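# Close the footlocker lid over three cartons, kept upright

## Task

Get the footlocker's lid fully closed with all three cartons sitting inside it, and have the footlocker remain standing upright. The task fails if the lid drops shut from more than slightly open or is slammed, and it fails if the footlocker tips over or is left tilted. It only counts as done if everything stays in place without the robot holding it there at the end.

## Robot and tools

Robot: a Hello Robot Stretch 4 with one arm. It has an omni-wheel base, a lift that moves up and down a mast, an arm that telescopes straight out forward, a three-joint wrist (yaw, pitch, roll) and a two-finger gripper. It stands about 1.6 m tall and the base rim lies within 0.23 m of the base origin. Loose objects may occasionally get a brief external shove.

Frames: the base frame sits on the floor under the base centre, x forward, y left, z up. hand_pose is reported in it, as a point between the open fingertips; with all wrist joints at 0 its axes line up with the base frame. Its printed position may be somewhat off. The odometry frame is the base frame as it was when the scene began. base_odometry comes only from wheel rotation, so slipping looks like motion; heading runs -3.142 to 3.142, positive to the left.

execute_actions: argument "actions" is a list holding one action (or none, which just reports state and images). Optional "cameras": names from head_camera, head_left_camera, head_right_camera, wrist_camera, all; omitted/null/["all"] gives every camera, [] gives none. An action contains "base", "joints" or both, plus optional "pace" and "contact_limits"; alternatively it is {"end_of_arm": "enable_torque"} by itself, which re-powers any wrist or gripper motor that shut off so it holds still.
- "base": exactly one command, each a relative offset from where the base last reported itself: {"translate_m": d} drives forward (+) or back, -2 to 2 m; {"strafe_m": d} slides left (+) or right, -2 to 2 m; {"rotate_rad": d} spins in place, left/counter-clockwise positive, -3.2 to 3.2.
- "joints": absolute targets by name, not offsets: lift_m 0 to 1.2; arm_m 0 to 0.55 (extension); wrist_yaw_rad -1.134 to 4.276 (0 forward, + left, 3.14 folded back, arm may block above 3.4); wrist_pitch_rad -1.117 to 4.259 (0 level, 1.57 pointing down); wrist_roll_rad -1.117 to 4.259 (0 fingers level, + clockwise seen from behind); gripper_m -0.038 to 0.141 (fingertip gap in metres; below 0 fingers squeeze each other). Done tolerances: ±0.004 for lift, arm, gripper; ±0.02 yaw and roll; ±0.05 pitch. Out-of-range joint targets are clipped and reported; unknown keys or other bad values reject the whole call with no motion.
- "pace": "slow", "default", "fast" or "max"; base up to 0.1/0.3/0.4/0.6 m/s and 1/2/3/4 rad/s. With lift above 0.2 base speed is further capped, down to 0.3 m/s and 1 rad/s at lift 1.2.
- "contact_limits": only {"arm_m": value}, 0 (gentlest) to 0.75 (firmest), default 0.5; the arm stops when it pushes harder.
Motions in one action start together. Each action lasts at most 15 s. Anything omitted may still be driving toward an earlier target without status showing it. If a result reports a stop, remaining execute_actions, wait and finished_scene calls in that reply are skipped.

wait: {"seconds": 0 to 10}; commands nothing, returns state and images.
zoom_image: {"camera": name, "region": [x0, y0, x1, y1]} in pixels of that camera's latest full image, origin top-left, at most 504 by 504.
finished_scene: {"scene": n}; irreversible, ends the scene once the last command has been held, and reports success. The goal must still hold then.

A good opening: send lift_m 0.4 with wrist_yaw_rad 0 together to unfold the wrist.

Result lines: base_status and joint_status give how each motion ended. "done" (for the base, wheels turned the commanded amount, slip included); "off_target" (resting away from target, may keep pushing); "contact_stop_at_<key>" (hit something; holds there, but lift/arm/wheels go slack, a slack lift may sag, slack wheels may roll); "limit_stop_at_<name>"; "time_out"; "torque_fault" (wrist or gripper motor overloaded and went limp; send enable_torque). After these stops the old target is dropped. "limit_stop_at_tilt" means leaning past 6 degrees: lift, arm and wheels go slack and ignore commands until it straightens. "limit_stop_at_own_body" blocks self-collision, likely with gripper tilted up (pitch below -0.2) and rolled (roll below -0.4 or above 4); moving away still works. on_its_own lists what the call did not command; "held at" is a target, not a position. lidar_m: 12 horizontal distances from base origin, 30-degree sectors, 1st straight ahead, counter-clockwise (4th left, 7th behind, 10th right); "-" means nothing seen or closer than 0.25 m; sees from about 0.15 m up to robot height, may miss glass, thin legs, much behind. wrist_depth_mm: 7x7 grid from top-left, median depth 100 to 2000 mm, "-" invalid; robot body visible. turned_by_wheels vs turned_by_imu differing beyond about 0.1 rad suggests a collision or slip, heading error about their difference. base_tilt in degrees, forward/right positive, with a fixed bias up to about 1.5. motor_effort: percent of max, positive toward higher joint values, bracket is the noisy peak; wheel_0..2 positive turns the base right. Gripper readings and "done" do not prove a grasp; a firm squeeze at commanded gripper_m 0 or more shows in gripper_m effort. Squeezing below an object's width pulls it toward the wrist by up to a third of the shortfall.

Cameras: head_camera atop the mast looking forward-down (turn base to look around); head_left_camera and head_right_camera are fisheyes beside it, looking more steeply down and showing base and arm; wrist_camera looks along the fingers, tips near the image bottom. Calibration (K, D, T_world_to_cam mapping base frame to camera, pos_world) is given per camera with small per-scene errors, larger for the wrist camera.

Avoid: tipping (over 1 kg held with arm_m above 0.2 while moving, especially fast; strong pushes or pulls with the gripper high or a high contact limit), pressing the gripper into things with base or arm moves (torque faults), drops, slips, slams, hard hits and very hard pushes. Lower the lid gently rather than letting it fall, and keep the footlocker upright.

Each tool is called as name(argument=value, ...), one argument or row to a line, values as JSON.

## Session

execute_actions(
  actions=[],
)

Scene clock: 0.00 s.
base_odometry: x=+0.000 y=+0.000 heading=+0.000 (m, m, rad; odometry frame)
turned_by_wheels: +0.000 (rad since the last result)
turned_by_imu: +0.000 (rad since the last result)
base_tilt: forward=+0.3 right=-0.5 (deg)
lidar_m: 1.25 1.26 1.56 2.39 2.39 2.68 1.91 1.97 2.57 1.53 1.56 1.39
base_status: not commanded
joint_positions: lift_m=+0.290 arm_m=-0.001 wrist_yaw_rad=+3.223 wrist_pitch_rad=-0.007 wrist_roll_rad=+0.006 gripper_m=+0.057
joint_status: not commanded
motor_effort: lift_m=+18 arm_m=+0 wrist_yaw_rad=+0 wrist_pitch_rad=-6 wrist_roll_rad=-1 gripper_m=-2 wheel_0=+0 wheel_1=+0 wheel_2=+1 (%)
hand_pose: x=-0.1246 y=+0.0637 z=+0.4699 quat_wxyz=(-0.041, +0.003, +0.003, +0.999) (m; base frame)
wrist_depth_mm: - - 135 - - - - / - - 132 - - - - / - - 131 - - - - / - 111 132 - - - - / 161 136 - - - - - / 202 - 216 - 208 1983 1863 / 204 1397 1160 1281 1205 1060 1255
pictures: head_camera, head_left_camera, head_right_camera, wrist_camera
camera_calibration (this result's frames):
wrist_camera: T_world_to_cam=[[-0.0890383, 0.993473, -0.0712951, -0.0353147], [-0.0438881, -0.0754231, -0.996185, 0.531661], [-0.995061, -0.0855696, 0.0503172, 0.0810177], [0, 0, 0, 1]] pos_world=[0.100807, 0.0821165, 0.523039]
Images, in order (width x height): head_camera 420x560, head_left_camera 420x672, head_right_camera 420x672, wrist_camera 616x392.

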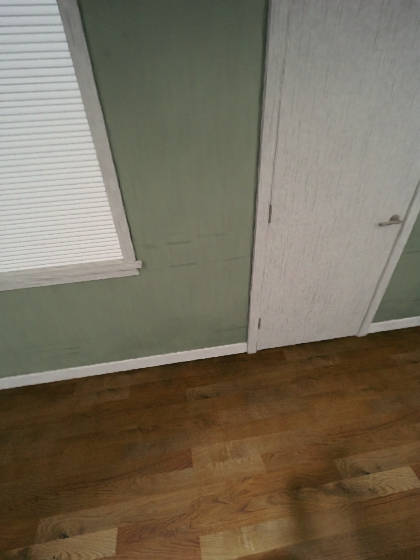

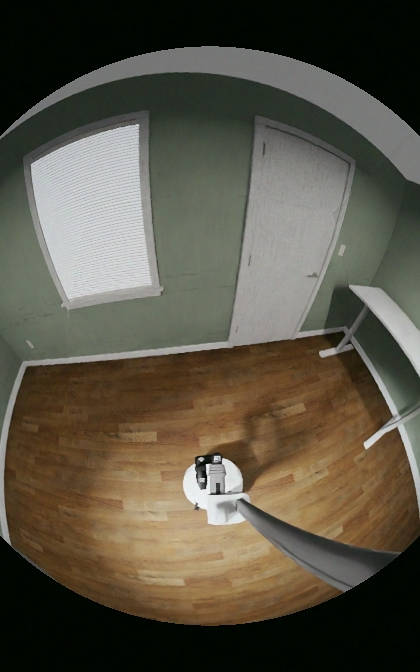

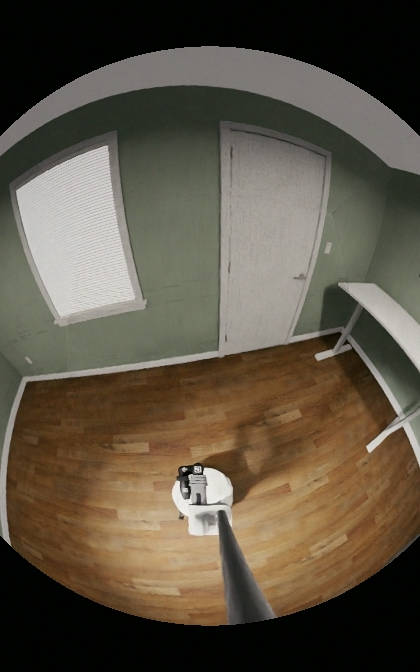

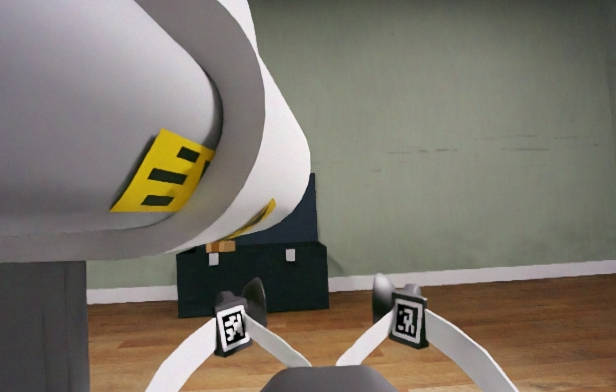

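execute_actions(
  actions=[
    {"base":{"rotate_rad":-2.92},"joints":{"lift_m":0.6,"wrist_yaw_rad":-0.05,"wrist_pitch_rad":0.9}},
  ],
  cameras=["head_camera","head_left_camera"],
)

Scene clock: 5.07 s.
base_odometry: x=+0.000 y=+0.000 heading=-2.919 (m, m, rad; odometry frame)
turned_by_wheels: -2.919 (rad since the last result)
turned_by_imu: -2.978 (rad since the last result)
base_tilt: forward=+0.2 right=-0.4 (deg)
lidar_m: 1.91 2.56 1.56 1.51 1.62 1.35 1.29 1.35 2.00 2.42 2.56 2.47
base_status: done
joint_positions: lift_m=+0.600 arm_m=-0.001 wrist_yaw_rad=-0.050 wrist_pitch_rad=+0.901 wrist_roll_rad=+0.006 gripper_m=+0.057
joint_status: all done
motor_effort: lift_m=+23(24) arm_m=+0(0) wrist_yaw_rad=+0(5) wrist_pitch_rad=-3(2) wrist_roll_rad=+1(0) gripper_m=-3(3) wheel_0=+3(7) wheel_1=+3(10) wheel_2=+4(11) (%)
hand_pose: x=+0.3446 y=-0.0962 z=+0.5517 quat_wxyz=(+0.900, +0.013, +0.435, -0.024) (m; base frame)
wrist_depth_mm: 1708 1661 1618 1618 1618 1537 1537 / 1397 1336 1366 1308 1308 1281 1281 / 1160 1182 1138 1160 1118 1118 1098 / 1008 1025 1008 991 991 960 976 / 904 904 904 891 878 878 866 / 831 820 216 809 208 788 778 / 741 741 707 723 715 691 715
pictures: head_camera, head_left_camera
Images, in order (width x height): head_camera 420x560, head_left_camera 420x672.

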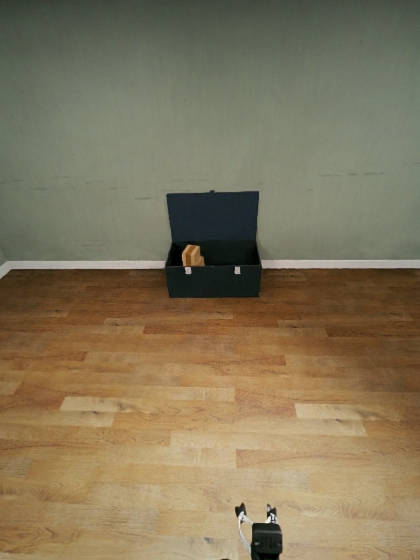

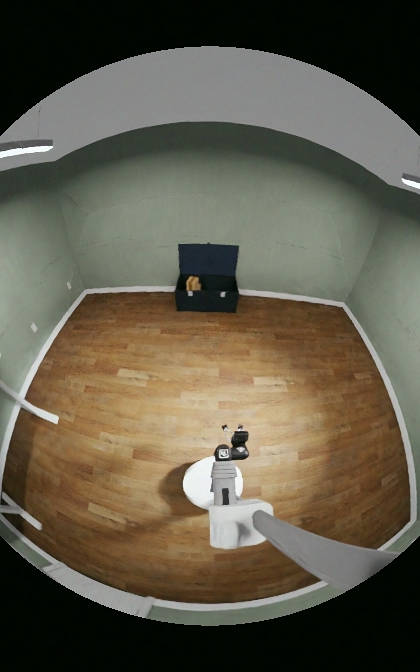

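execute_actions(
  actions=[
    {"base":{"translate_m":1.38},"pace":"fast"},
  ],
)

Scene clock: 11.73 s.
base_odometry: x=-1.346 y=-0.305 heading=-2.919 (m, m, rad; odometry frame)
turned_by_wheels: +0.000 (rad since the last result)
turned_by_imu: +0.002 (rad since the last result)
base_tilt: forward=+0.1 right=-0.5 (deg)
lidar_m: 0.55 0.58 1.59 2.23 1.76 2.22 2.67 2.86 2.57 2.50 1.42 0.58
base_status: done
joint_positions: lift_m=+0.600 arm_m=-0.001 wrist_yaw_rad=-0.050 wrist_pitch_rad=+0.901 wrist_roll_rad=+0.006 gripper_m=+0.057
joint_status: not commanded
motor_effort: lift_m=+22(22) arm_m=+0(0) wrist_yaw_rad=+0(0) wrist_pitch_rad=-2(0) wrist_roll_rad=+0(0) gripper_m=-3(3) wheel_0=+2(9) wheel_1=+3(11) wheel_2=-1(15) (%)
hand_pose: x=+0.3446 y=-0.0962 z=+0.5518 quat_wxyz=(+0.900, +0.013, +0.435, -0.024) (m; base frame)
wrist_depth_mm: 798 778 798 798 809 854 831 / 866 820 878 904 878 931 960 / 715 634 991 1008 991 1042 1042 / 741 668 931 976 891 676 976 / 585 597 609 621 627 842 878 / 788 759 216 778 208 778 768 / 741 741 699 715 707 707 723
pictures: head_camera, head_left_camera, head_right_camera, wrist_camera
camera_calibration (this result's frames):
wrist_camera: T_world_to_cam=[[-0.100801, -0.993631, -0.0503578, -0.0275066], [-0.749799, 0.109139, -0.652603, 0.693157], [0.653942, -0.028025, -0.756025, 0.412243], [0, 0, 0, 1]] pos_world=[0.247372, -0.0914291, 0.762637]
Images, in order (width x height): head_camera 420x560, head_left_camera 420x672, head_right_camera 420x672, wrist_camera 616x392.

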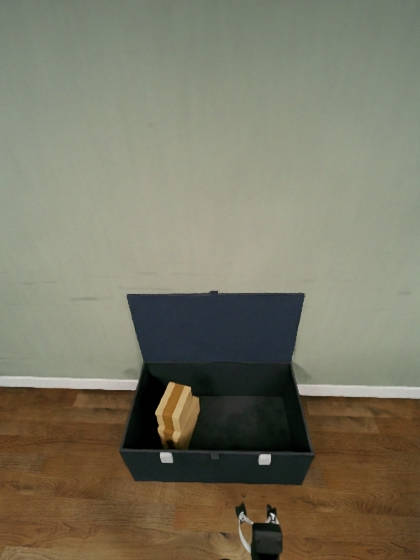

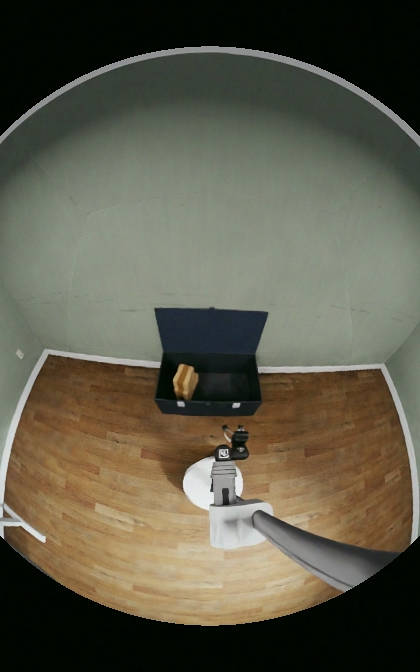

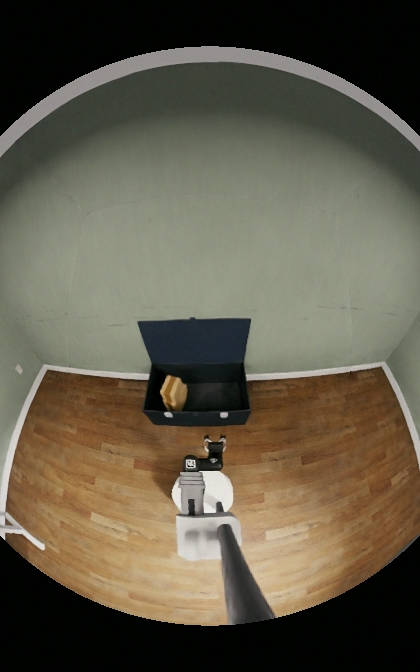

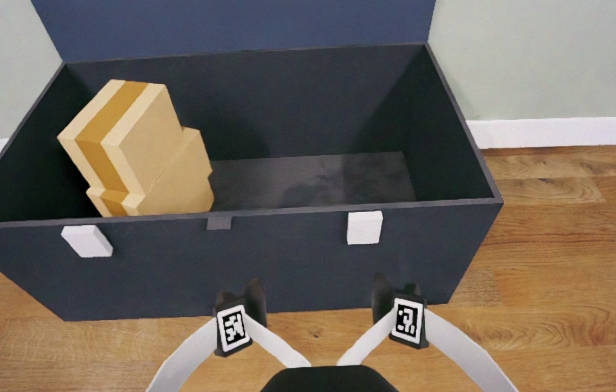

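execute_actions(
  actions=[
    {"base":{"strafe_m":0.31},"joints":{"lift_m":0.7,"wrist_pitch_rad":1.57,"wrist_yaw_rad":0,"gripper_m":0.141,"arm_m":0.37}},
  ],
  cameras=[],
)

execute_actions(
  actions=[
    {"base":{"translate_m":0.27}},
  ],
  cameras=["head_camera","wrist_camera"],
)

Scene clock: 18.83 s.
base_odometry: x=-1.277 y=-0.607 heading=-2.919 (m, m, rad; odometry frame)
turned_by_wheels: +0.000 (rad since the last result)
turned_by_imu: +0.000 (rad since the last result)
base_tilt: forward=+0.2 right=-0.4 (deg)
lidar_m: 0.57 1.11 1.61 1.92 1.51 1.75 2.64 2.84 2.88 2.79 0.83 0.58
base_status: done
joint_positions: lift_m=+0.700 arm_m=+0.369 wrist_yaw_rad=+0.000 wrist_pitch_rad=+1.570 wrist_roll_rad=+0.006 gripper_m=+0.141
joint_status: all done
motor_effort: lift_m=+22(24) arm_m=+8(9) wrist_yaw_rad=+0(3) wrist_pitch_rad=+3(4) wrist_roll_rad=-1(1) gripper_m=+0(1) wheel_0=-1(14) wheel_1=+2(13) wheel_2=+0(1) (%)
hand_pose: x=+0.5398 y=-0.0874 z=+0.5894 quat_wxyz=(+0.707, +0.002, +0.707, -0.002) (m; base frame)
wrist_depth_mm: 842 831 798 445 809 809 798 / 842 831 691 439 798 788 788 / 831 831 798 603 788 798 798 / 820 820 798 798 809 788 798 / 820 831 820 809 809 809 809 / 820 820 820 809 820 205 798 / 820 809 798 149 809 809 809
pictures: none
No camera images: the call's "cameras" was empty. Leave "cameras" out to get every camera's image.

Scene clock: 21.20 s.
base_odometry: x=-1.540 y=-0.667 heading=-2.918 (m, m, rad; odometry frame)
turned_by_wheels: +0.000 (rad since the last result)
turned_by_imu: +0.001 (rad since the last result)
base_tilt: forward=+0.1 right=-0.3 (deg)
lidar_m: 0.29 0.31 1.23 1.91 1.65 1.76 2.91 3.15 2.89 2.61 0.44 0.32
base_status: done
joint_positions: lift_m=+0.700 arm_m=+0.369 wrist_yaw_rad=+0.000 wrist_pitch_rad=+1.570 wrist_roll_rad=+0.006 gripper_m=+0.141
joint_status: not commanded
motor_effort: lift_m=+22(22) arm_m=+8(8) wrist_yaw_rad=+0(0) wrist_pitch_rad=+1(0) wrist_roll_rad=+1(1) gripper_m=-1(1) wheel_0=+3(4) wheel_1=+4(9) wheel_2=-3(15) (%)
hand_pose: x=+0.5398 y=-0.0874 z=+0.5894 quat_wxyz=(+0.707, +0.002, +0.707, -0.002) (m; base frame)
wrist_depth_mm: 459 366 368 368 370 364 366 / 676 676 496 496 500 492 492 / 820 831 676 798 788 798 788 / 831 820 768 564 798 798 798 / 809 820 759 436 788 788 788 / 809 809 668 430 778 206 788 / 809 809 585 148 661 615 654
pictures: head_camera, wrist_camera
camera_calibration (this result's frames):
wrist_camera: T_world_to_cam=[[-0.0711948, -0.997432, -0.00781885, -0.0385497], [-0.996457, 0.0714726, -0.0443224, 0.634484], [0.0447674, 0.00463563, -0.998987, 0.788229], [0, 0, 0, 1]] pos_world=[0.594205, -0.0874528, 0.815251]
Images, in order (width x height): head_camera 420x560, wrist_camera 616x392.

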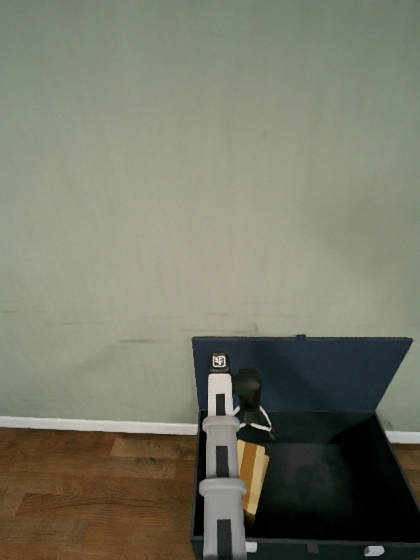

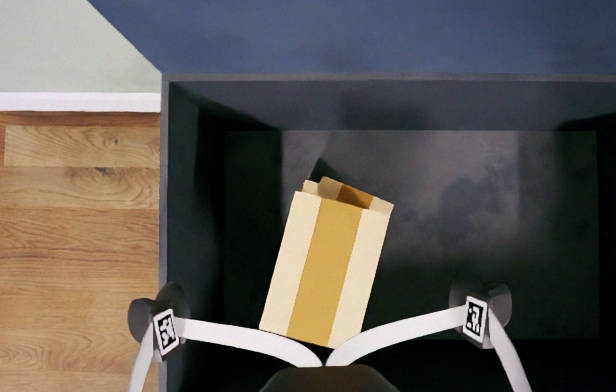

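execute_actions(
  actions=[
    {"base":{"strafe_m":-0.01},"joints":{"lift_m":0.53,"wrist_roll_rad":0.31,"arm_m":0.355}},
  ],
  cameras=["wrist_camera"],
)

Scene clock: 27.73 s.
base_odometry: x=-1.543 y=-0.657 heading=-2.918 (m, m, rad; odometry frame)
turned_by_wheels: +0.000 (rad since the last result)
turned_by_imu: +0.001 (rad since the last result)
base_tilt: forward=+0.1 right=-0.4 (deg)
lidar_m: 0.30 0.33 1.21 1.93 1.71 1.79 2.91 3.14 2.87 2.65 0.43 0.30
base_status: done
joint_positions: lift_m=+0.530 arm_m=+0.356 wrist_yaw_rad=+0.000 wrist_pitch_rad=+1.570 wrist_roll_rad=+0.310 gripper_m=+0.141
joint_status: all done
motor_effort: lift_m=+14(21) arm_m=-8(9) wrist_yaw_rad=+1(0) wrist_pitch_rad=+1(3) wrist_roll_rad=+2(3) gripper_m=-1(2) wheel_0=+4(10) wheel_1=-2(9) wheel_2=+0(4) (%)
hand_pose: x=+0.5276 y=-0.0874 z=+0.4201 quat_wxyz=(+0.699, +0.109, +0.698, -0.109) (m; base frame)
wrist_depth_mm: 279 309 334 382 452 544 634 / 329 382 455 559 627 627 627 / 345 504 627 621 627 627 621 / 338 477 621 266 627 621 621 / 338 433 627 266 265 627 621 / 640 332 267 262 265 205 574 / 634 325 484 148 368 469 439
pictures: wrist_camera
camera_calibration (this result's frames):
wrist_camera: T_world_to_cam=[[-0.366838, -0.93025, -0.00808265, 0.121204], [-0.92924, 0.366824, -0.0441977, 0.605057], [0.0440798, -0.00870267, -0.99899, 0.618772], [0, 0, 0, 1]] pos_world=[0.57943, -0.103814, 0.645869]
Images, in order (width x height): wrist_camera 616x392.

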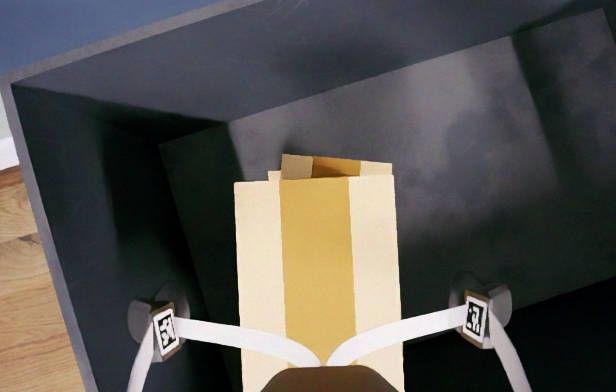

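execute_actions(
  actions=[
    {"joints":{"lift_m":0.455},"pace":"slow"},
  ],
  cameras=["wrist_camera"],
)

execute_actions(
  actions=[
    {"joints":{"gripper_m":0.07}},
  ],
  cameras=["wrist_camera"],
)

execute_actions(
  actions=[
    {"joints":{"lift_m":0.48},"pace":"slow"},
  ],
  cameras=["wrist_camera"],
)

Scene clock: 41.40 s.
base_odometry: x=-1.543 y=-0.657 heading=-2.918 (m, m, rad; odometry frame)
turned_by_wheels: +0.000 (rad since the last result)
turned_by_imu: +0.000 (rad since the last result)
base_tilt: forward=+0.2 right=-0.5 (deg)
lidar_m: 0.27 0.32 1.19 1.92 1.73 1.79 2.90 3.09 2.88 2.64 0.40 0.32
base_status: not commanded
joint_positions: lift_m=+0.455 arm_m=+0.356 wrist_yaw_rad=+0.000 wrist_pitch_rad=+1.570 wrist_roll_rad=+0.310 gripper_m=+0.141
joint_status: all done
motor_effort: lift_m=+14(13) arm_m=-8(7) wrist_yaw_rad=+1(1) wrist_pitch_rad=+1(2) wrist_roll_rad=+1(1) gripper_m=+2(3) wheel_0=+4(5) wheel_1=-2(2) wheel_2=+0(0) (%)
hand_pose: x=+0.5276 y=-0.0874 z=+0.3451 quat_wxyz=(+0.699, +0.109, +0.698, -0.109) (m; base frame)
wrist_depth_mm: 264 291 332 387 455 549 549 / 325 387 455 554 559 559 554 / 343 500 549 549 544 554 544 / 320 477 193 191 191 544 549 / 298 430 191 190 190 539 544 / 279 332 190 189 190 205 539 / 266 324 189 149 189 466 439
pictures: wrist_camera
camera_calibration (this result's frames):
wrist_camera: T_world_to_cam=[[-0.366839, -0.930249, -0.00808261, 0.120598], [-0.92924, 0.366825, -0.0441975, 0.601741], [0.0440796, -0.00870269, -0.99899, 0.543849], [0, 0, 0, 1]] pos_world=[0.579429, -0.103814, 0.57087]
Images, in order (width x height): wrist_camera 616x392.

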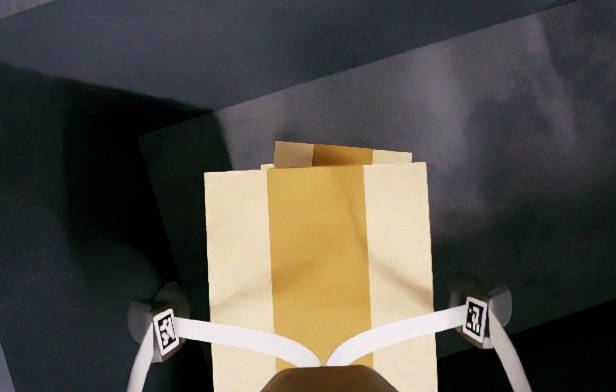

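Scene clock: 43.13 s.
base_odometry: x=-1.543 y=-0.657 heading=-2.918 (m, m, rad; odometry frame)
turned_by_wheels: +0.000 (rad since the last result)
turned_by_imu: +0.000 (rad since the last result)
base_tilt: forward=+0.3 right=-0.5 (deg)
lidar_m: 0.29 0.31 1.18 1.93 1.67 1.78 2.92 3.11 2.88 2.67 0.43 0.30
base_status: not commanded
joint_positions: lift_m=+0.455 arm_m=+0.356 wrist_yaw_rad=+0.000 wrist_pitch_rad=+1.570 wrist_roll_rad=+0.310 gripper_m=+0.070
joint_status: all done
motor_effort: lift_m=+17(17) arm_m=-8(8) wrist_yaw_rad=+1(1) wrist_pitch_rad=+1(2) wrist_roll_rad=+1(2) gripper_m=-18(18) wheel_0=+5(4) wheel_1=-2(2) wheel_2=+0(0) (%)
hand_pose: x=+0.5275 y=-0.0874 z=+0.3449 quat_wxyz=(+0.699, +0.109, +0.698, -0.109) (m; base frame)
wrist_depth_mm: 265 293 336 389 459 549 549 / 327 384 462 549 554 549 549 / 343 504 549 554 549 544 544 / 322 473 180 179 180 544 539 / 300 433 179 178 178 544 544 / 281 377 179 178 178 207 535 / 266 304 178 177 177 452 427
pictures: wrist_camera
camera_calibration (this result's frames):
wrist_camera: T_world_to_cam=[[-0.366843, -0.930248, -0.00808261, 0.120597], [-0.929238, 0.366829, -0.0441975, 0.601728], [0.0440796, -0.00870289, -0.99899, 0.543662], [0, 0, 0, 1]] pos_world=[0.579424, -0.103814, 0.570683]
Images, in order (width x height): wrist_camera 616x392.

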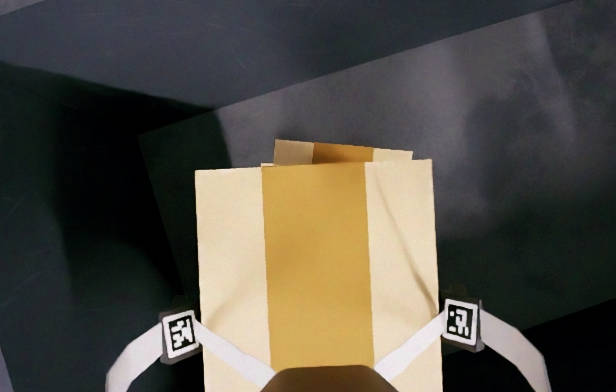

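Scene clock: 44.13 s.
base_odometry: x=-1.543 y=-0.657 heading=-2.918 (m, m, rad; odometry frame)
turned_by_wheels: +0.000 (rad since the last result)
turned_by_imu: +0.000 (rad since the last result)
base_tilt: forward=+0.2 right=-0.5 (deg)
lidar_m: 0.28 0.34 1.20 1.91 1.74 1.79 2.92 3.13 2.88 2.65 0.42 0.31
base_status: not commanded
joint_positions: lift_m=+0.479 arm_m=+0.356 wrist_yaw_rad=+0.000 wrist_pitch_rad=+1.570 wrist_roll_rad=+0.310 gripper_m=+0.070
joint_status: all done
motor_effort: lift_m=+25(26) arm_m=-7(8) wrist_yaw_rad=+1(0) wrist_pitch_rad=+2(1) wrist_roll_rad=+3(3) gripper_m=-19(16) wheel_0=+4(5) wheel_1=-2(2) wheel_2=+0(0) (%)
hand_pose: x=+0.5275 y=-0.0874 z=+0.3692 quat_wxyz=(+0.699, +0.109, +0.698, -0.109) (m; base frame)
wrist_depth_mm: 264 294 336 387 455 554 580 / 329 389 462 564 574 580 574 / 343 504 580 574 569 574 574 / 322 473 179 179 179 574 569 / 300 433 179 179 178 564 569 / 281 377 178 178 178 207 569 / 273 304 178 178 178 449 430
pictures: wrist_camera
camera_calibration (this result's frames):
wrist_camera: T_world_to_cam=[[-0.366845, -0.930247, -0.00808262, 0.120794], [-0.929237, 0.366831, -0.0441975, 0.602801], [0.0440796, -0.00870297, -0.99899, 0.567953], [0, 0, 0, 1]] pos_world=[0.579423, -0.103815, 0.594998]
Images, in order (width x height): wrist_camera 616x392.

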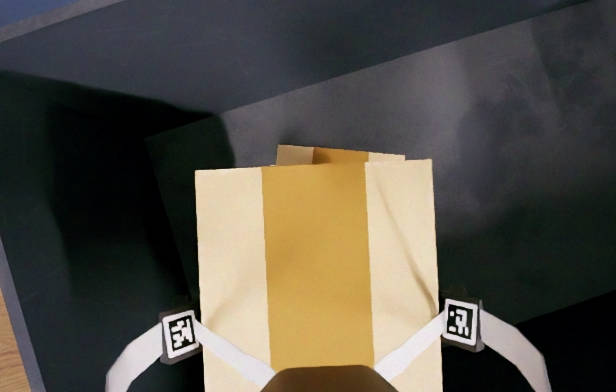

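execute_actions(
  actions=[
    {"base":{"strafe_m":-0.31},"joints":{"wrist_roll_rad":0.04,"arm_m":0.38},"pace":"slow"},
  ],
  cameras=["head_camera","wrist_camera"],
)

execute_actions(
  actions=[
    {"joints":{"lift_m":0.25}},
  ],
  cameras=["wrist_camera"],
)

Scene clock: 52.17 s.
base_odometry: x=-1.611 y=-0.355 heading=-2.919 (m, m, rad; odometry frame)
turned_by_wheels: +0.000 (rad since the last result)
turned_by_imu: +0.000 (rad since the last result)
base_tilt: forward=+0.2 right=-0.5 (deg)
lidar_m: 0.28 0.29 0.43 2.23 1.93 2.22 2.96 3.14 2.55 2.47 0.41 0.27
base_status: done
joint_positions: lift_m=+0.479 arm_m=+0.379 wrist_yaw_rad=+0.000 wrist_pitch_rad=+1.570 wrist_roll_rad=+0.040 gripper_m=+0.070
joint_status: all done
motor_effort: lift_m=+25(25) arm_m=+8(10) wrist_yaw_rad=+1(1) wrist_pitch_rad=+0(1) wrist_roll_rad=+1(2) gripper_m=-17(19) wheel_0=+3(8) wheel_1=-6(9) wheel_2=+0(0) (%)
hand_pose: x=+0.5498 y=-0.0874 z=+0.3692 quat_wxyz=(+0.707, +0.014, +0.707, -0.014) (m; base frame)
wrist_depth_mm: 283 287 294 301 306 309 312 / 399 413 424 439 452 466 394 / 574 574 574 574 569 569 415 / 436 574 180 179 180 569 424 / 334 512 179 178 178 559 421 / 334 508 178 178 178 207 427 / 368 462 179 177 178 559 404
pictures: head_camera, wrist_camera
camera_calibration (this result's frames):
wrist_camera: T_world_to_cam=[[-0.106008, -0.994334, -0.00784539, -0.0201439], [-0.993354, 0.106252, -0.0442524, 0.635943], [0.0448353, 0.00310215, -0.99899, 0.567594], [0, 0, 0, 1]] pos_world=[0.604133, -0.0893609, 0.595005]
Images, in order (width x height): head_camera 420x560, wrist_camera 616x392.

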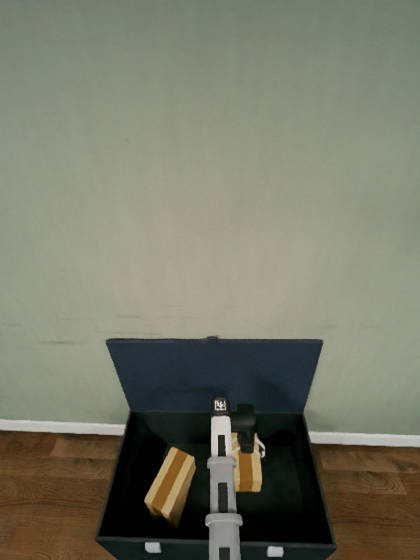

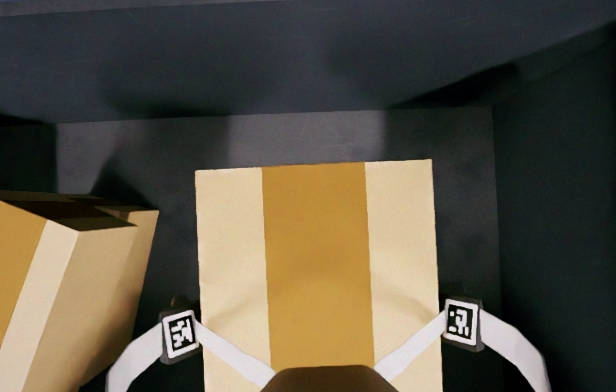

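Scene clock: 54.20 s.
base_odometry: x=-1.611 y=-0.355 heading=-2.919 (m, m, rad; odometry frame)
turned_by_wheels: +0.000 (rad since the last result)
turned_by_imu: +0.000 (rad since the last result)
base_tilt: forward=+0.3 right=-0.3 (deg)
lidar_m: 0.29 0.31 0.45 2.22 1.92 2.22 2.97 3.14 2.55 2.47 0.45 0.31
base_status: not commanded
joint_positions: lift_m=+0.250 arm_m=+0.379 wrist_yaw_rad=+0.000 wrist_pitch_rad=+1.570 wrist_roll_rad=+0.040 gripper_m=+0.070
joint_status: all done
motor_effort: lift_m=+17(24) arm_m=+8(8) wrist_yaw_rad=+1(1) wrist_pitch_rad=+2(2) wrist_roll_rad=-1(1) gripper_m=-18(20) wheel_0=+4(3) wheel_1=-6(6) wheel_2=+0(0) (%)
hand_pose: x=+0.5498 y=-0.0874 z=+0.1399 quat_wxyz=(+0.707, +0.014, +0.707, -0.014) (m; base frame)
wrist_depth_mm: 282 287 294 301 306 310 314 / 345 345 343 342 342 342 340 / 340 342 343 342 338 338 340 / 342 342 180 179 179 338 340 / 340 340 179 178 179 338 336 / 336 340 179 178 178 207 334 / 340 334 178 178 177 332 332
pictures: wrist_camera
camera_calibration (this result's frames):
wrist_camera: T_world_to_cam=[[-0.106007, -0.994334, -0.00784539, -0.0219431], [-0.993354, 0.106251, -0.0442524, 0.625799], [0.0448353, 0.00310219, -0.99899, 0.338491], [0, 0, 0, 1]] pos_world=[0.604137, -0.0893608, 0.36567]
Images, in order (width x height): wrist_camera 616x392.

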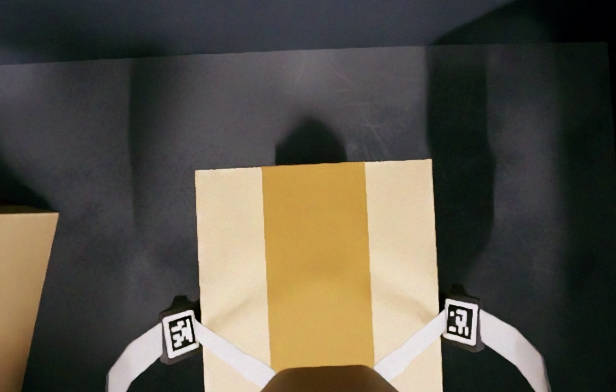

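execute_actions(
  actions=[
    {"joints":{"lift_m":0.219},"pace":"slow"},
  ],
  cameras=[],
)

execute_actions(
  actions=[
    {"joints":{"gripper_m":0.141}},
  ],
  cameras=["wrist_camera"],
)

execute_actions(
  actions=[
    {"joints":{"lift_m":0.55}},
  ],
  cameras=[],
)

execute_actions(
  actions=[
    {"base":{"strafe_m":0.13},"joints":{"lift_m":1.0,"arm_m":0.2,"wrist_pitch_rad":0.9,"wrist_roll_rad":0.0,"gripper_m":0.085,"wrist_yaw_rad":-0.05}},
  ],
  cameras=["head_camera","wrist_camera"],
)

Scene clock: 61.53 s.
base_odometry: x=-1.611 y=-0.355 heading=-2.919 (m, m, rad; odometry frame)
turned_by_wheels: +0.000 (rad since the last result)
turned_by_imu: +0.000 (rad since the last result)
base_tilt: forward=+0.3 right=-0.4 (deg)
lidar_m: 0.28 0.29 0.45 2.24 1.91 2.22 2.95 3.16 2.55 2.48 0.42 0.30
base_status: not commanded
joint_positions: lift_m=+0.219 arm_m=+0.379 wrist_yaw_rad=+0.000 wrist_pitch_rad=+1.570 wrist_roll_rad=+0.040 gripper_m=+0.070
joint_status: all done
motor_effort: lift_m=+17(17) arm_m=+7(8) wrist_yaw_rad=+1(1) wrist_pitch_rad=+2(2) wrist_roll_rad=+0(1) gripper_m=-18(19) wheel_0=+3(4) wheel_1=-6(6) wheel_2=+0(0) (%)
hand_pose: x=+0.5498 y=-0.0874 z=+0.1089 quat_wxyz=(+0.707, +0.014, +0.707, -0.014) (m; base frame)
wrist_depth_mm: 282 287 294 301 306 309 309 / 312 312 310 309 310 309 309 / 312 310 312 309 309 307 307 / 312 309 180 180 179 304 306 / 309 307 179 179 179 306 306 / 309 309 179 177 178 207 304 / 304 304 178 177 177 301 303
pictures: none
No camera images: the call's "cameras" was empty. Leave "cameras" out to get every camera's image.

Scene clock: 63.27 s.
base_odometry: x=-1.611 y=-0.355 heading=-2.919 (m, m, rad; odometry frame)
turned_by_wheels: +0.000 (rad since the last result)
turned_by_imu: +0.000 (rad since the last result)
base_tilt: forward=+0.3 right=-0.3 (deg)
lidar_m: 0.29 0.29 0.44 2.24 1.95 2.23 2.94 3.15 2.54 2.49 0.43 0.29
base_status: not commanded
joint_positions: lift_m=+0.219 arm_m=+0.379 wrist_yaw_rad=+0.000 wrist_pitch_rad=+1.570 wrist_roll_rad=+0.040 gripper_m=+0.141
joint_status: all done
motor_effort: lift_m=+17(17) arm_m=+8(8) wrist_yaw_rad=+1(0) wrist_pitch_rad=+1(3) wrist_roll_rad=+1(1) gripper_m=+1(18) wheel_0=+4(4) wheel_1=-6(6) wheel_2=+0(0) (%)
hand_pose: x=+0.5497 y=-0.0874 z=+0.1089 quat_wxyz=(+0.707, +0.014, +0.707, -0.014) (m; base frame)
wrist_depth_mm: 282 286 293 300 303 307 310 / 314 315 312 312 310 312 310 / 312 310 312 310 309 309 309 / 312 310 191 191 191 309 307 / 310 309 191 190 191 307 306 / 307 306 190 189 189 205 306 / 307 307 189 149 188 304 303
pictures: wrist_camera
camera_calibration (this result's frames):
wrist_camera: T_world_to_cam=[[-0.105994, -0.994336, -0.00781832, -0.0222035], [-0.993367, 0.106237, -0.0439988, 0.624337], [0.0445802, 0.00310285, -0.999001, 0.30768], [0, 0, 0, 1]] pos_world=[0.604126, -0.08936, 0.334669]
Images, in order (width x height): wrist_camera 616x392.

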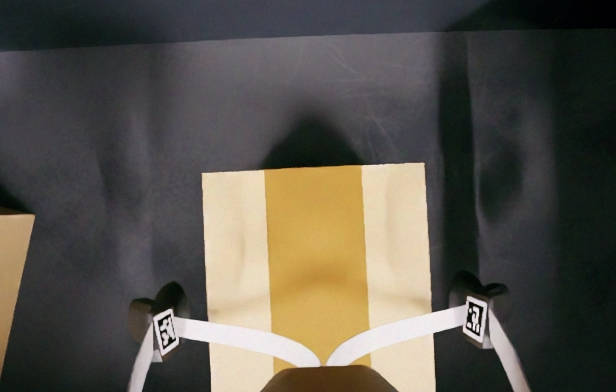

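Scene clock: 65.67 s.
base_odometry: x=-1.611 y=-0.355 heading=-2.919 (m, m, rad; odometry frame)
turned_by_wheels: +0.000 (rad since the last result)
turned_by_imu: +0.000 (rad since the last result)
base_tilt: forward=+0.2 right=-0.5 (deg)
lidar_m: 0.28 0.32 0.44 2.24 1.95 2.24 2.93 3.15 2.55 2.47 0.41 0.29
base_status: not commanded
joint_positions: lift_m=+0.550 arm_m=+0.379 wrist_yaw_rad=+0.000 wrist_pitch_rad=+1.570 wrist_roll_rad=+0.040 gripper_m=+0.141
joint_status: all done
motor_effort: lift_m=+23(24) arm_m=+8(8) wrist_yaw_rad=+1(1) wrist_pitch_rad=+1(1) wrist_roll_rad=-2(0) gripper_m=+1(1) wheel_0=+3(3) wheel_1=-6(6) wheel_2=+0(0) (%)
hand_pose: x=+0.5497 y=-0.0874 z=+0.4394 quat_wxyz=(+0.707, +0.014, +0.707, -0.014) (m; base frame)
wrist_depth_mm: 301 309 315 320 325 329 329 / 397 413 424 436 449 459 389 / 647 647 640 654 647 597 418 / 496 647 640 521 640 615 418 / 404 459 640 521 634 609 424 / 402 415 640 521 640 206 427 / 402 530 634 149 627 603 430
pictures: none
No camera images: the call's "cameras" was empty. Leave "cameras" out to get every camera's image.

Scene clock: 68.43 s.
base_odometry: x=-1.582 y=-0.482 heading=-2.918 (m, m, rad; odometry frame)
turned_by_wheels: +0.000 (rad since the last result)
turned_by_imu: +0.000 (rad since the last result)
base_tilt: forward=+0.1 right=-0.5 (deg)
lidar_m: 0.28 0.30 1.19 2.10 1.86 2.04 2.88 3.14 2.69 2.55 0.43 0.32
base_status: done
joint_positions: lift_m=+1.000 arm_m=+0.201 wrist_yaw_rad=-0.050 wrist_pitch_rad=+0.902 wrist_roll_rad=+0.000 gripper_m=+0.085
joint_status: all done
motor_effort: lift_m=+22(24) arm_m=-8(7) wrist_yaw_rad=+1(2) wrist_pitch_rad=-4(9) wrist_roll_rad=-2(0) gripper_m=+0(1) wheel_0=-1(10) wheel_1=+3(11) wheel_2=+0(1) (%)
hand_pose: x=+0.5466 y=-0.0963 z=+0.9516 quat_wxyz=(+0.900, +0.011, +0.436, -0.023) (m; base frame)
wrist_depth_mm: 349 351 351 353 353 353 351 / 392 399 397 399 399 399 402 / 452 455 452 462 462 459 459 / 504 504 508 508 504 512 521 / 615 585 591 597 597 615 640 / 820 723 216 741 219 732 854 / 1078 976 960 854 960 809 1060
pictures: head_camera, wrist_camera
camera_calibration (this result's frames):
wrist_camera: T_world_to_cam=[[-0.0968975, -0.994181, -0.0470601, 0.00765046], [-0.750803, 0.104053, -0.652279, 1.10534], [0.65338, -0.0278713, -0.756517, 0.583203], [0, 0, 0, 1]] pos_world=[0.449584, -0.0911536, 1.16256]
Images, in order (width x height): head_camera 420x560, wrist_camera 616x392.

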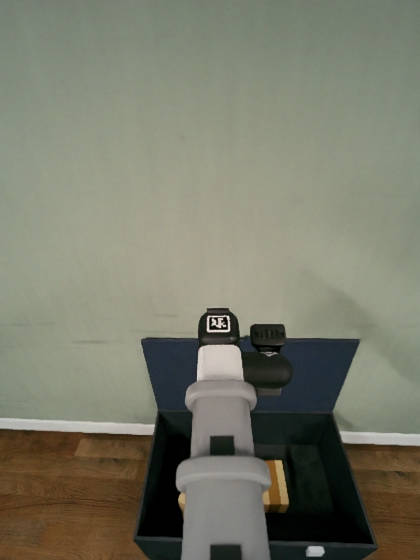

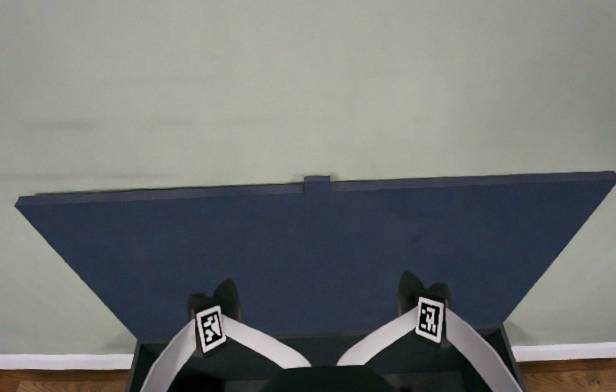

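zoom_image(
  camera="wrist_camera",
  region=[270, 150, 370, 220],
)

Region (270, 150, 370, 220) of wrist_camera's 616x392 image, scaled by 5.040; it fills the top 353 rows of this view, and the rest is white.

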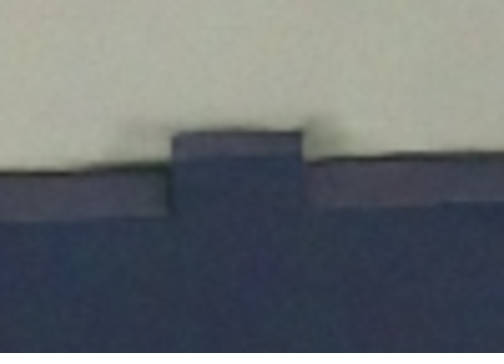

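execute_actions(
  actions=[
    {"base":{"translate_m":-0.12},"joints":{"lift_m":0.497,"wrist_pitch_rad":-0.5,"gripper_m":0.07}},
  ],
  cameras=[],
)

execute_actions(
  actions=[
    {"joints":{"arm_m":0.42},"contact_limits":{"arm_m":0.15}},
  ],
  cameras=["head_camera","wrist_camera"],
)

Scene clock: 81.27 s.
base_odometry: x=-1.466 y=-0.455 heading=-2.919 (m, m, rad; odometry frame)
turned_by_wheels: -0.001 (rad since the last result)
turned_by_imu: -0.001 (rad since the last result)
base_tilt: forward=+0.3 right=-0.4 (deg)
lidar_m: 0.39 0.42 1.35 2.10 1.74 2.05 2.80 3.00 2.67 2.61 0.60 0.42
base_status: done
joint_positions: lift_m=+0.497 arm_m=+0.201 wrist_yaw_rad=-0.050 wrist_pitch_rad=-0.498 wrist_roll_rad=+0.000 gripper_m=+0.070
joint_status: all done
motor_effort: lift_m=+14(21) arm_m=-8(8) wrist_yaw_rad=+1(0) wrist_pitch_rad=-5(13) wrist_roll_rad=-1(1) gripper_m=-2(4) wheel_0=-5(10) wheel_1=-5(9) wheel_2=+3(12) (%)
hand_pose: x=+0.6211 y=-0.1000 z=+0.8133 quat_wxyz=(+0.969, -0.006, -0.246, -0.024) (m; base frame)
wrist_depth_mm: 854 820 820 798 798 778 778 / 750 741 732 723 715 707 699 / 676 676 661 654 647 634 640 / 621 609 609 603 591 585 580 / 574 569 554 559 544 539 539 / 521 521 216 508 213 504 496 / 492 488 469 473 466 442 466
pictures: none
No camera images: the call's "cameras" was empty. Leave "cameras" out to get every camera's image.

Scene clock: 83.03 s.
base_odometry: x=-1.466 y=-0.455 heading=-2.919 (m, m, rad; odometry frame)
turned_by_wheels: +0.000 (rad since the last result)
turned_by_imu: +0.000 (rad since the last result)
base_tilt: forward=+0.3 right=-0.4 (deg)
lidar_m: 0.38 0.43 1.35 2.10 1.76 2.03 2.81 3.01 2.69 2.61 0.57 0.44
base_status: not commanded
joint_positions: lift_m=+0.497 arm_m=+0.419 wrist_yaw_rad=-0.050 wrist_pitch_rad=-0.498 wrist_roll_rad=+0.000 gripper_m=+0.070
joint_status: all done
motor_effort: lift_m=+14(14) arm_m=+8(7) wrist_yaw_rad=+0(1) wrist_pitch_rad=-4(5) wrist_roll_rad=+0(1) gripper_m=-2(3) wheel_0=-4(5) wheel_1=-5(5) wheel_2=+3(3) (%)
contact_limits: arm_m 0.15
hand_pose: x=+0.8383 y=-0.1000 z=+0.8134 quat_wxyz=(+0.969, -0.006, -0.246, -0.024) (m; base frame)
wrist_depth_mm: 488 477 473 466 459 455 445 / 433 427 421 421 410 410 399 / 394 387 379 377 373 368 366 / 359 353 347 345 342 338 336 / 329 325 322 319 315 315 310 / 303 301 217 296 212 290 287 / 282 279 247 253 248 244 249
pictures: head_camera, wrist_camera
camera_calibration (this result's frames):
wrist_camera: T_world_to_cam=[[-0.0114817, -0.99846, -0.0542768, -0.0404225], [0.516986, 0.040535, -0.855033, 0.330346], [0.855917, -0.0378776, 0.515725, -0.917607], [0, 0, 0, 1]] pos_world=[0.614147, -0.0885076, 0.753496]
Images, in order (width x height): head_camera 420x560, wrist_camera 616x392.

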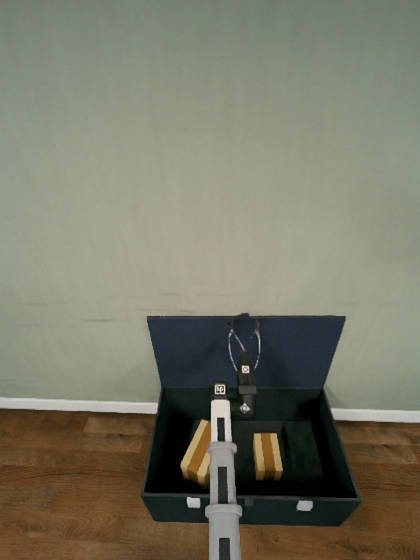

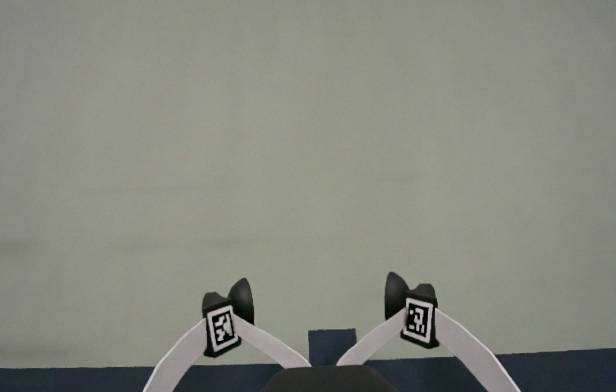

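execute_actions(
  actions=[
    {"base":{"strafe_m":-0.010},"joints":{"arm_m":0.459,"lift_m":0.495},"pace":"slow","contact_limits":{"arm_m":0.12}},
  ],
  cameras=["head_camera","wrist_camera"],
)

Scene clock: 99.83 s.
base_odometry: x=-1.468 y=-0.446 heading=-2.919 (m, m, rad; odometry frame)
turned_by_wheels: +0.000 (rad since the last result)
turned_by_imu: +0.000 (rad since the last result)
base_tilt: forward=+0.3 right=-0.3 (deg)
lidar_m: 0.39 0.42 1.38 2.11 1.76 2.05 2.81 3.03 2.69 2.58 0.60 0.42
base_status: done
joint_positions: lift_m=+0.495 arm_m=+0.458 wrist_yaw_rad=-0.050 wrist_pitch_rad=-0.498 wrist_roll_rad=+0.000 gripper_m=+0.070
joint_status: all done
motor_effort: lift_m=+14(14) arm_m=+9(8) wrist_yaw_rad=+0(0) wrist_pitch_rad=-6(3) wrist_roll_rad=-1(0) gripper_m=-2(2) wheel_0=+5(6) wheel_1=-4(8) wheel_2=+0(3) (%)
contact_limits: arm_m 0.12
hand_pose: x=+0.8772 y=-0.1000 z=+0.8114 quat_wxyz=(+0.969, -0.006, -0.246, -0.024) (m; base frame)
wrist_depth_mm: 424 415 410 402 397 392 387 / 377 373 364 362 357 353 353 / 340 338 334 327 324 322 317 / 310 307 306 301 298 296 291 / 283 282 281 277 274 272 268 / 264 260 216 256 212 252 250 / 219 218 211 216 213 209 213
pictures: head_camera, wrist_camera
camera_calibration (this result's frames):
wrist_camera: T_world_to_cam=[[-0.0115325, -0.998459, -0.0542767, -0.0400519], [0.516989, 0.0405087, -0.855033, 0.30848], [0.855915, -0.0379211, 0.515725, -0.949932], [0, 0, 0, 1]] pos_world=[0.653118, -0.0885089, 0.751491]
Images, in order (width x height): head_camera 420x560, wrist_camera 616x392.

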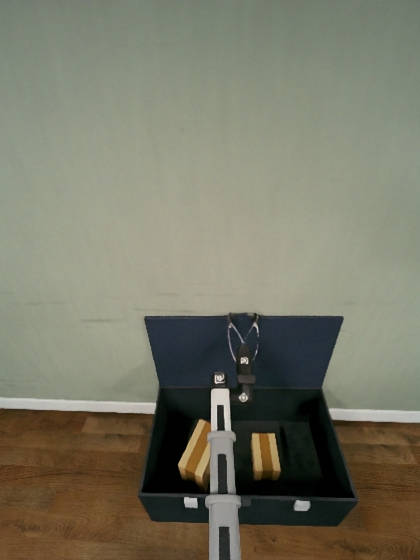

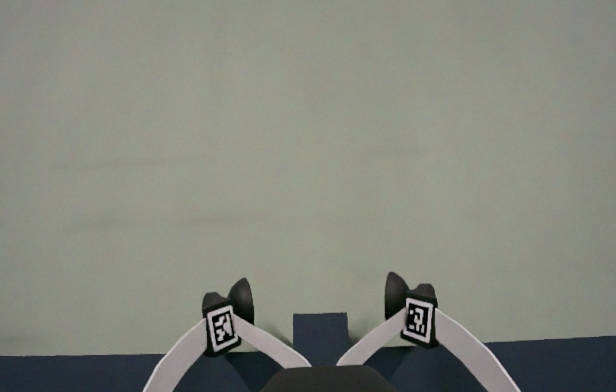

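execute_actions(
  actions=[
    {"joints":{"arm_m":0.464,"lift_m":0.490,"gripper_m":0.04},"pace":"slow","contact_limits":{"arm_m":0.12}},
  ],
  cameras=["wrist_camera"],
)

Scene clock: 104.47 s.
base_odometry: x=-1.468 y=-0.446 heading=-2.919 (m, m, rad; odometry frame)
turned_by_wheels: +0.000 (rad since the last result)
turned_by_imu: +0.000 (rad since the last result)
base_tilt: forward=+0.3 right=-0.5 (deg)
lidar_m: 0.38 0.42 1.35 2.13 1.78 2.07 2.80 3.03 2.65 2.60 0.60 0.41
base_status: not commanded
joint_positions: lift_m=+0.490 arm_m=+0.463 wrist_yaw_rad=-0.050 wrist_pitch_rad=-0.498 wrist_roll_rad=+0.000 gripper_m=+0.040
joint_status: all done
motor_effort: lift_m=+14(13) arm_m=+9(8) wrist_yaw_rad=+0(0) wrist_pitch_rad=-3(4) wrist_roll_rad=+0(1) gripper_m=-4(3) wheel_0=+5(5) wheel_1=-4(4) wheel_2=+0(0) (%)
contact_limits: arm_m 0.12
hand_pose: x=+0.8822 y=-0.1000 z=+0.8064 quat_wxyz=(+0.969, -0.006, -0.246, -0.024) (m; base frame)
wrist_depth_mm: 415 407 402 397 392 384 384 / 370 366 359 355 351 345 343 / 334 329 324 320 320 315 312 / 304 303 297 294 291 289 286 / 279 277 274 273 270 265 264 / 257 257 251 229 208 246 246 / 213 213 190 211 208 206 209
pictures: wrist_camera
camera_calibration (this result's frames):
wrist_camera: T_world_to_cam=[[-0.0115326, -0.998459, -0.0542767, -0.040265], [0.516989, 0.0405086, -0.855033, 0.301632], [0.855915, -0.0379211, 0.515725, -0.951639], [0, 0, 0, 1]] pos_world=[0.658117, -0.0885089, 0.746504]
Images, in order (width x height): wrist_camera 616x392.

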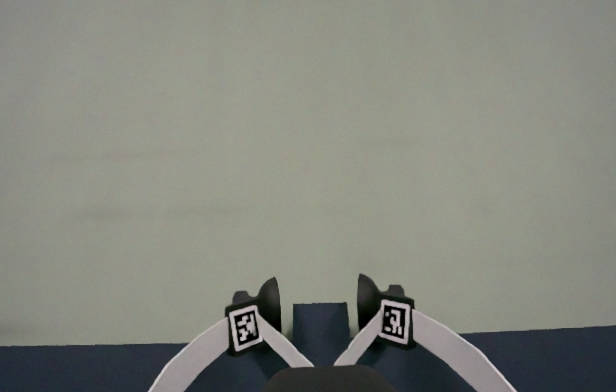

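execute_actions(
  actions=[
    {"joints":{"gripper_m":-0.005},"pace":"slow"},
  ],
  cameras=["head_camera","wrist_camera"],
)

zoom_image(
  camera="wrist_camera",
  region=[200, 250, 440, 392],
)

Scene clock: 109.07 s.
base_odometry: x=-1.468 y=-0.446 heading=-2.919 (m, m, rad; odometry frame)
turned_by_wheels: +0.000 (rad since the last result)
turned_by_imu: +0.000 (rad since the last result)
base_tilt: forward=+0.4 right=-0.5 (deg)
lidar_m: 0.40 0.42 1.35 2.12 1.78 2.11 2.83 3.04 2.66 2.59 0.59 0.42
base_status: not commanded
joint_positions: lift_m=+0.490 arm_m=+0.463 wrist_yaw_rad=-0.050 wrist_pitch_rad=-0.503 wrist_roll_rad=+0.000 gripper_m=-0.005
joint_status: all done
motor_effort: lift_m=+14(14) arm_m=+8(8) wrist_yaw_rad=+1(1) wrist_pitch_rad=+10(12) wrist_roll_rad=+1(1) gripper_m=-18(20) wheel_0=+5(5) wheel_1=-4(4) wheel_2=+0(0) (%)
hand_pose: x=+0.8815 y=-0.1000 z=+0.8077 quat_wxyz=(+0.968, -0.006, -0.249, -0.024) (m; base frame)
wrist_depth_mm: 418 415 404 402 394 389 387 / 373 368 364 359 353 351 347 / 336 332 329 325 322 320 314 / 307 304 300 296 294 290 289 / 279 279 276 273 271 268 266 / 258 257 253 218 199 248 246 / 207 205 201 206 202 152 204
pictures: head_camera, wrist_camera
camera_calibration (this result's frames):
wrist_camera: T_world_to_cam=[[-0.0113493, -0.998472, -0.0540799, -0.0405124], [0.521373, 0.0402409, -0.852379, 0.297069], [0.853253, -0.0378697, 0.52012, -0.952909], [0, 0, 0, 1]] pos_world=[0.657729, -0.0884912, 0.746652]
Images, in order (width x height): head_camera 420x560, wrist_camera 616x392.

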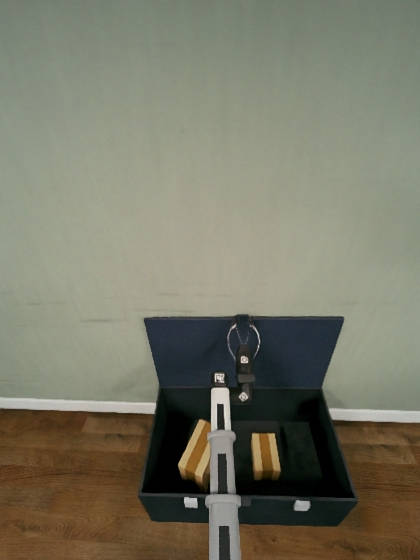

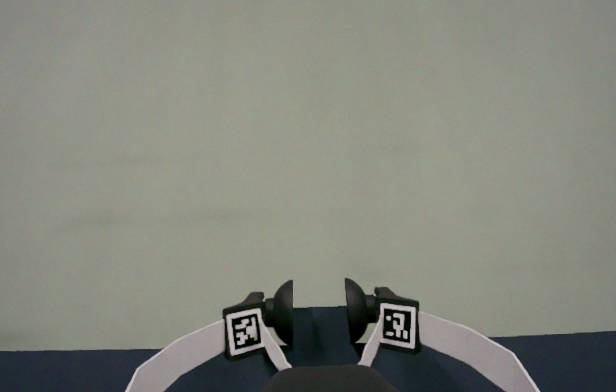

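Region (200, 250, 440, 392) of wrist_camera's 616x392 image, scaled by 2.100; it fills the top 298 rows of this view, and the rest is white.

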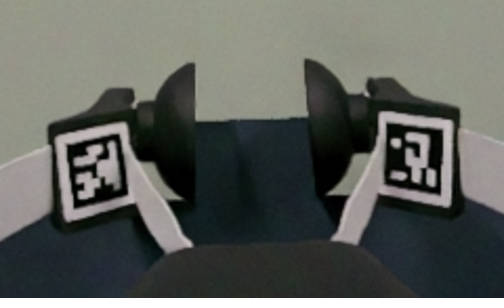

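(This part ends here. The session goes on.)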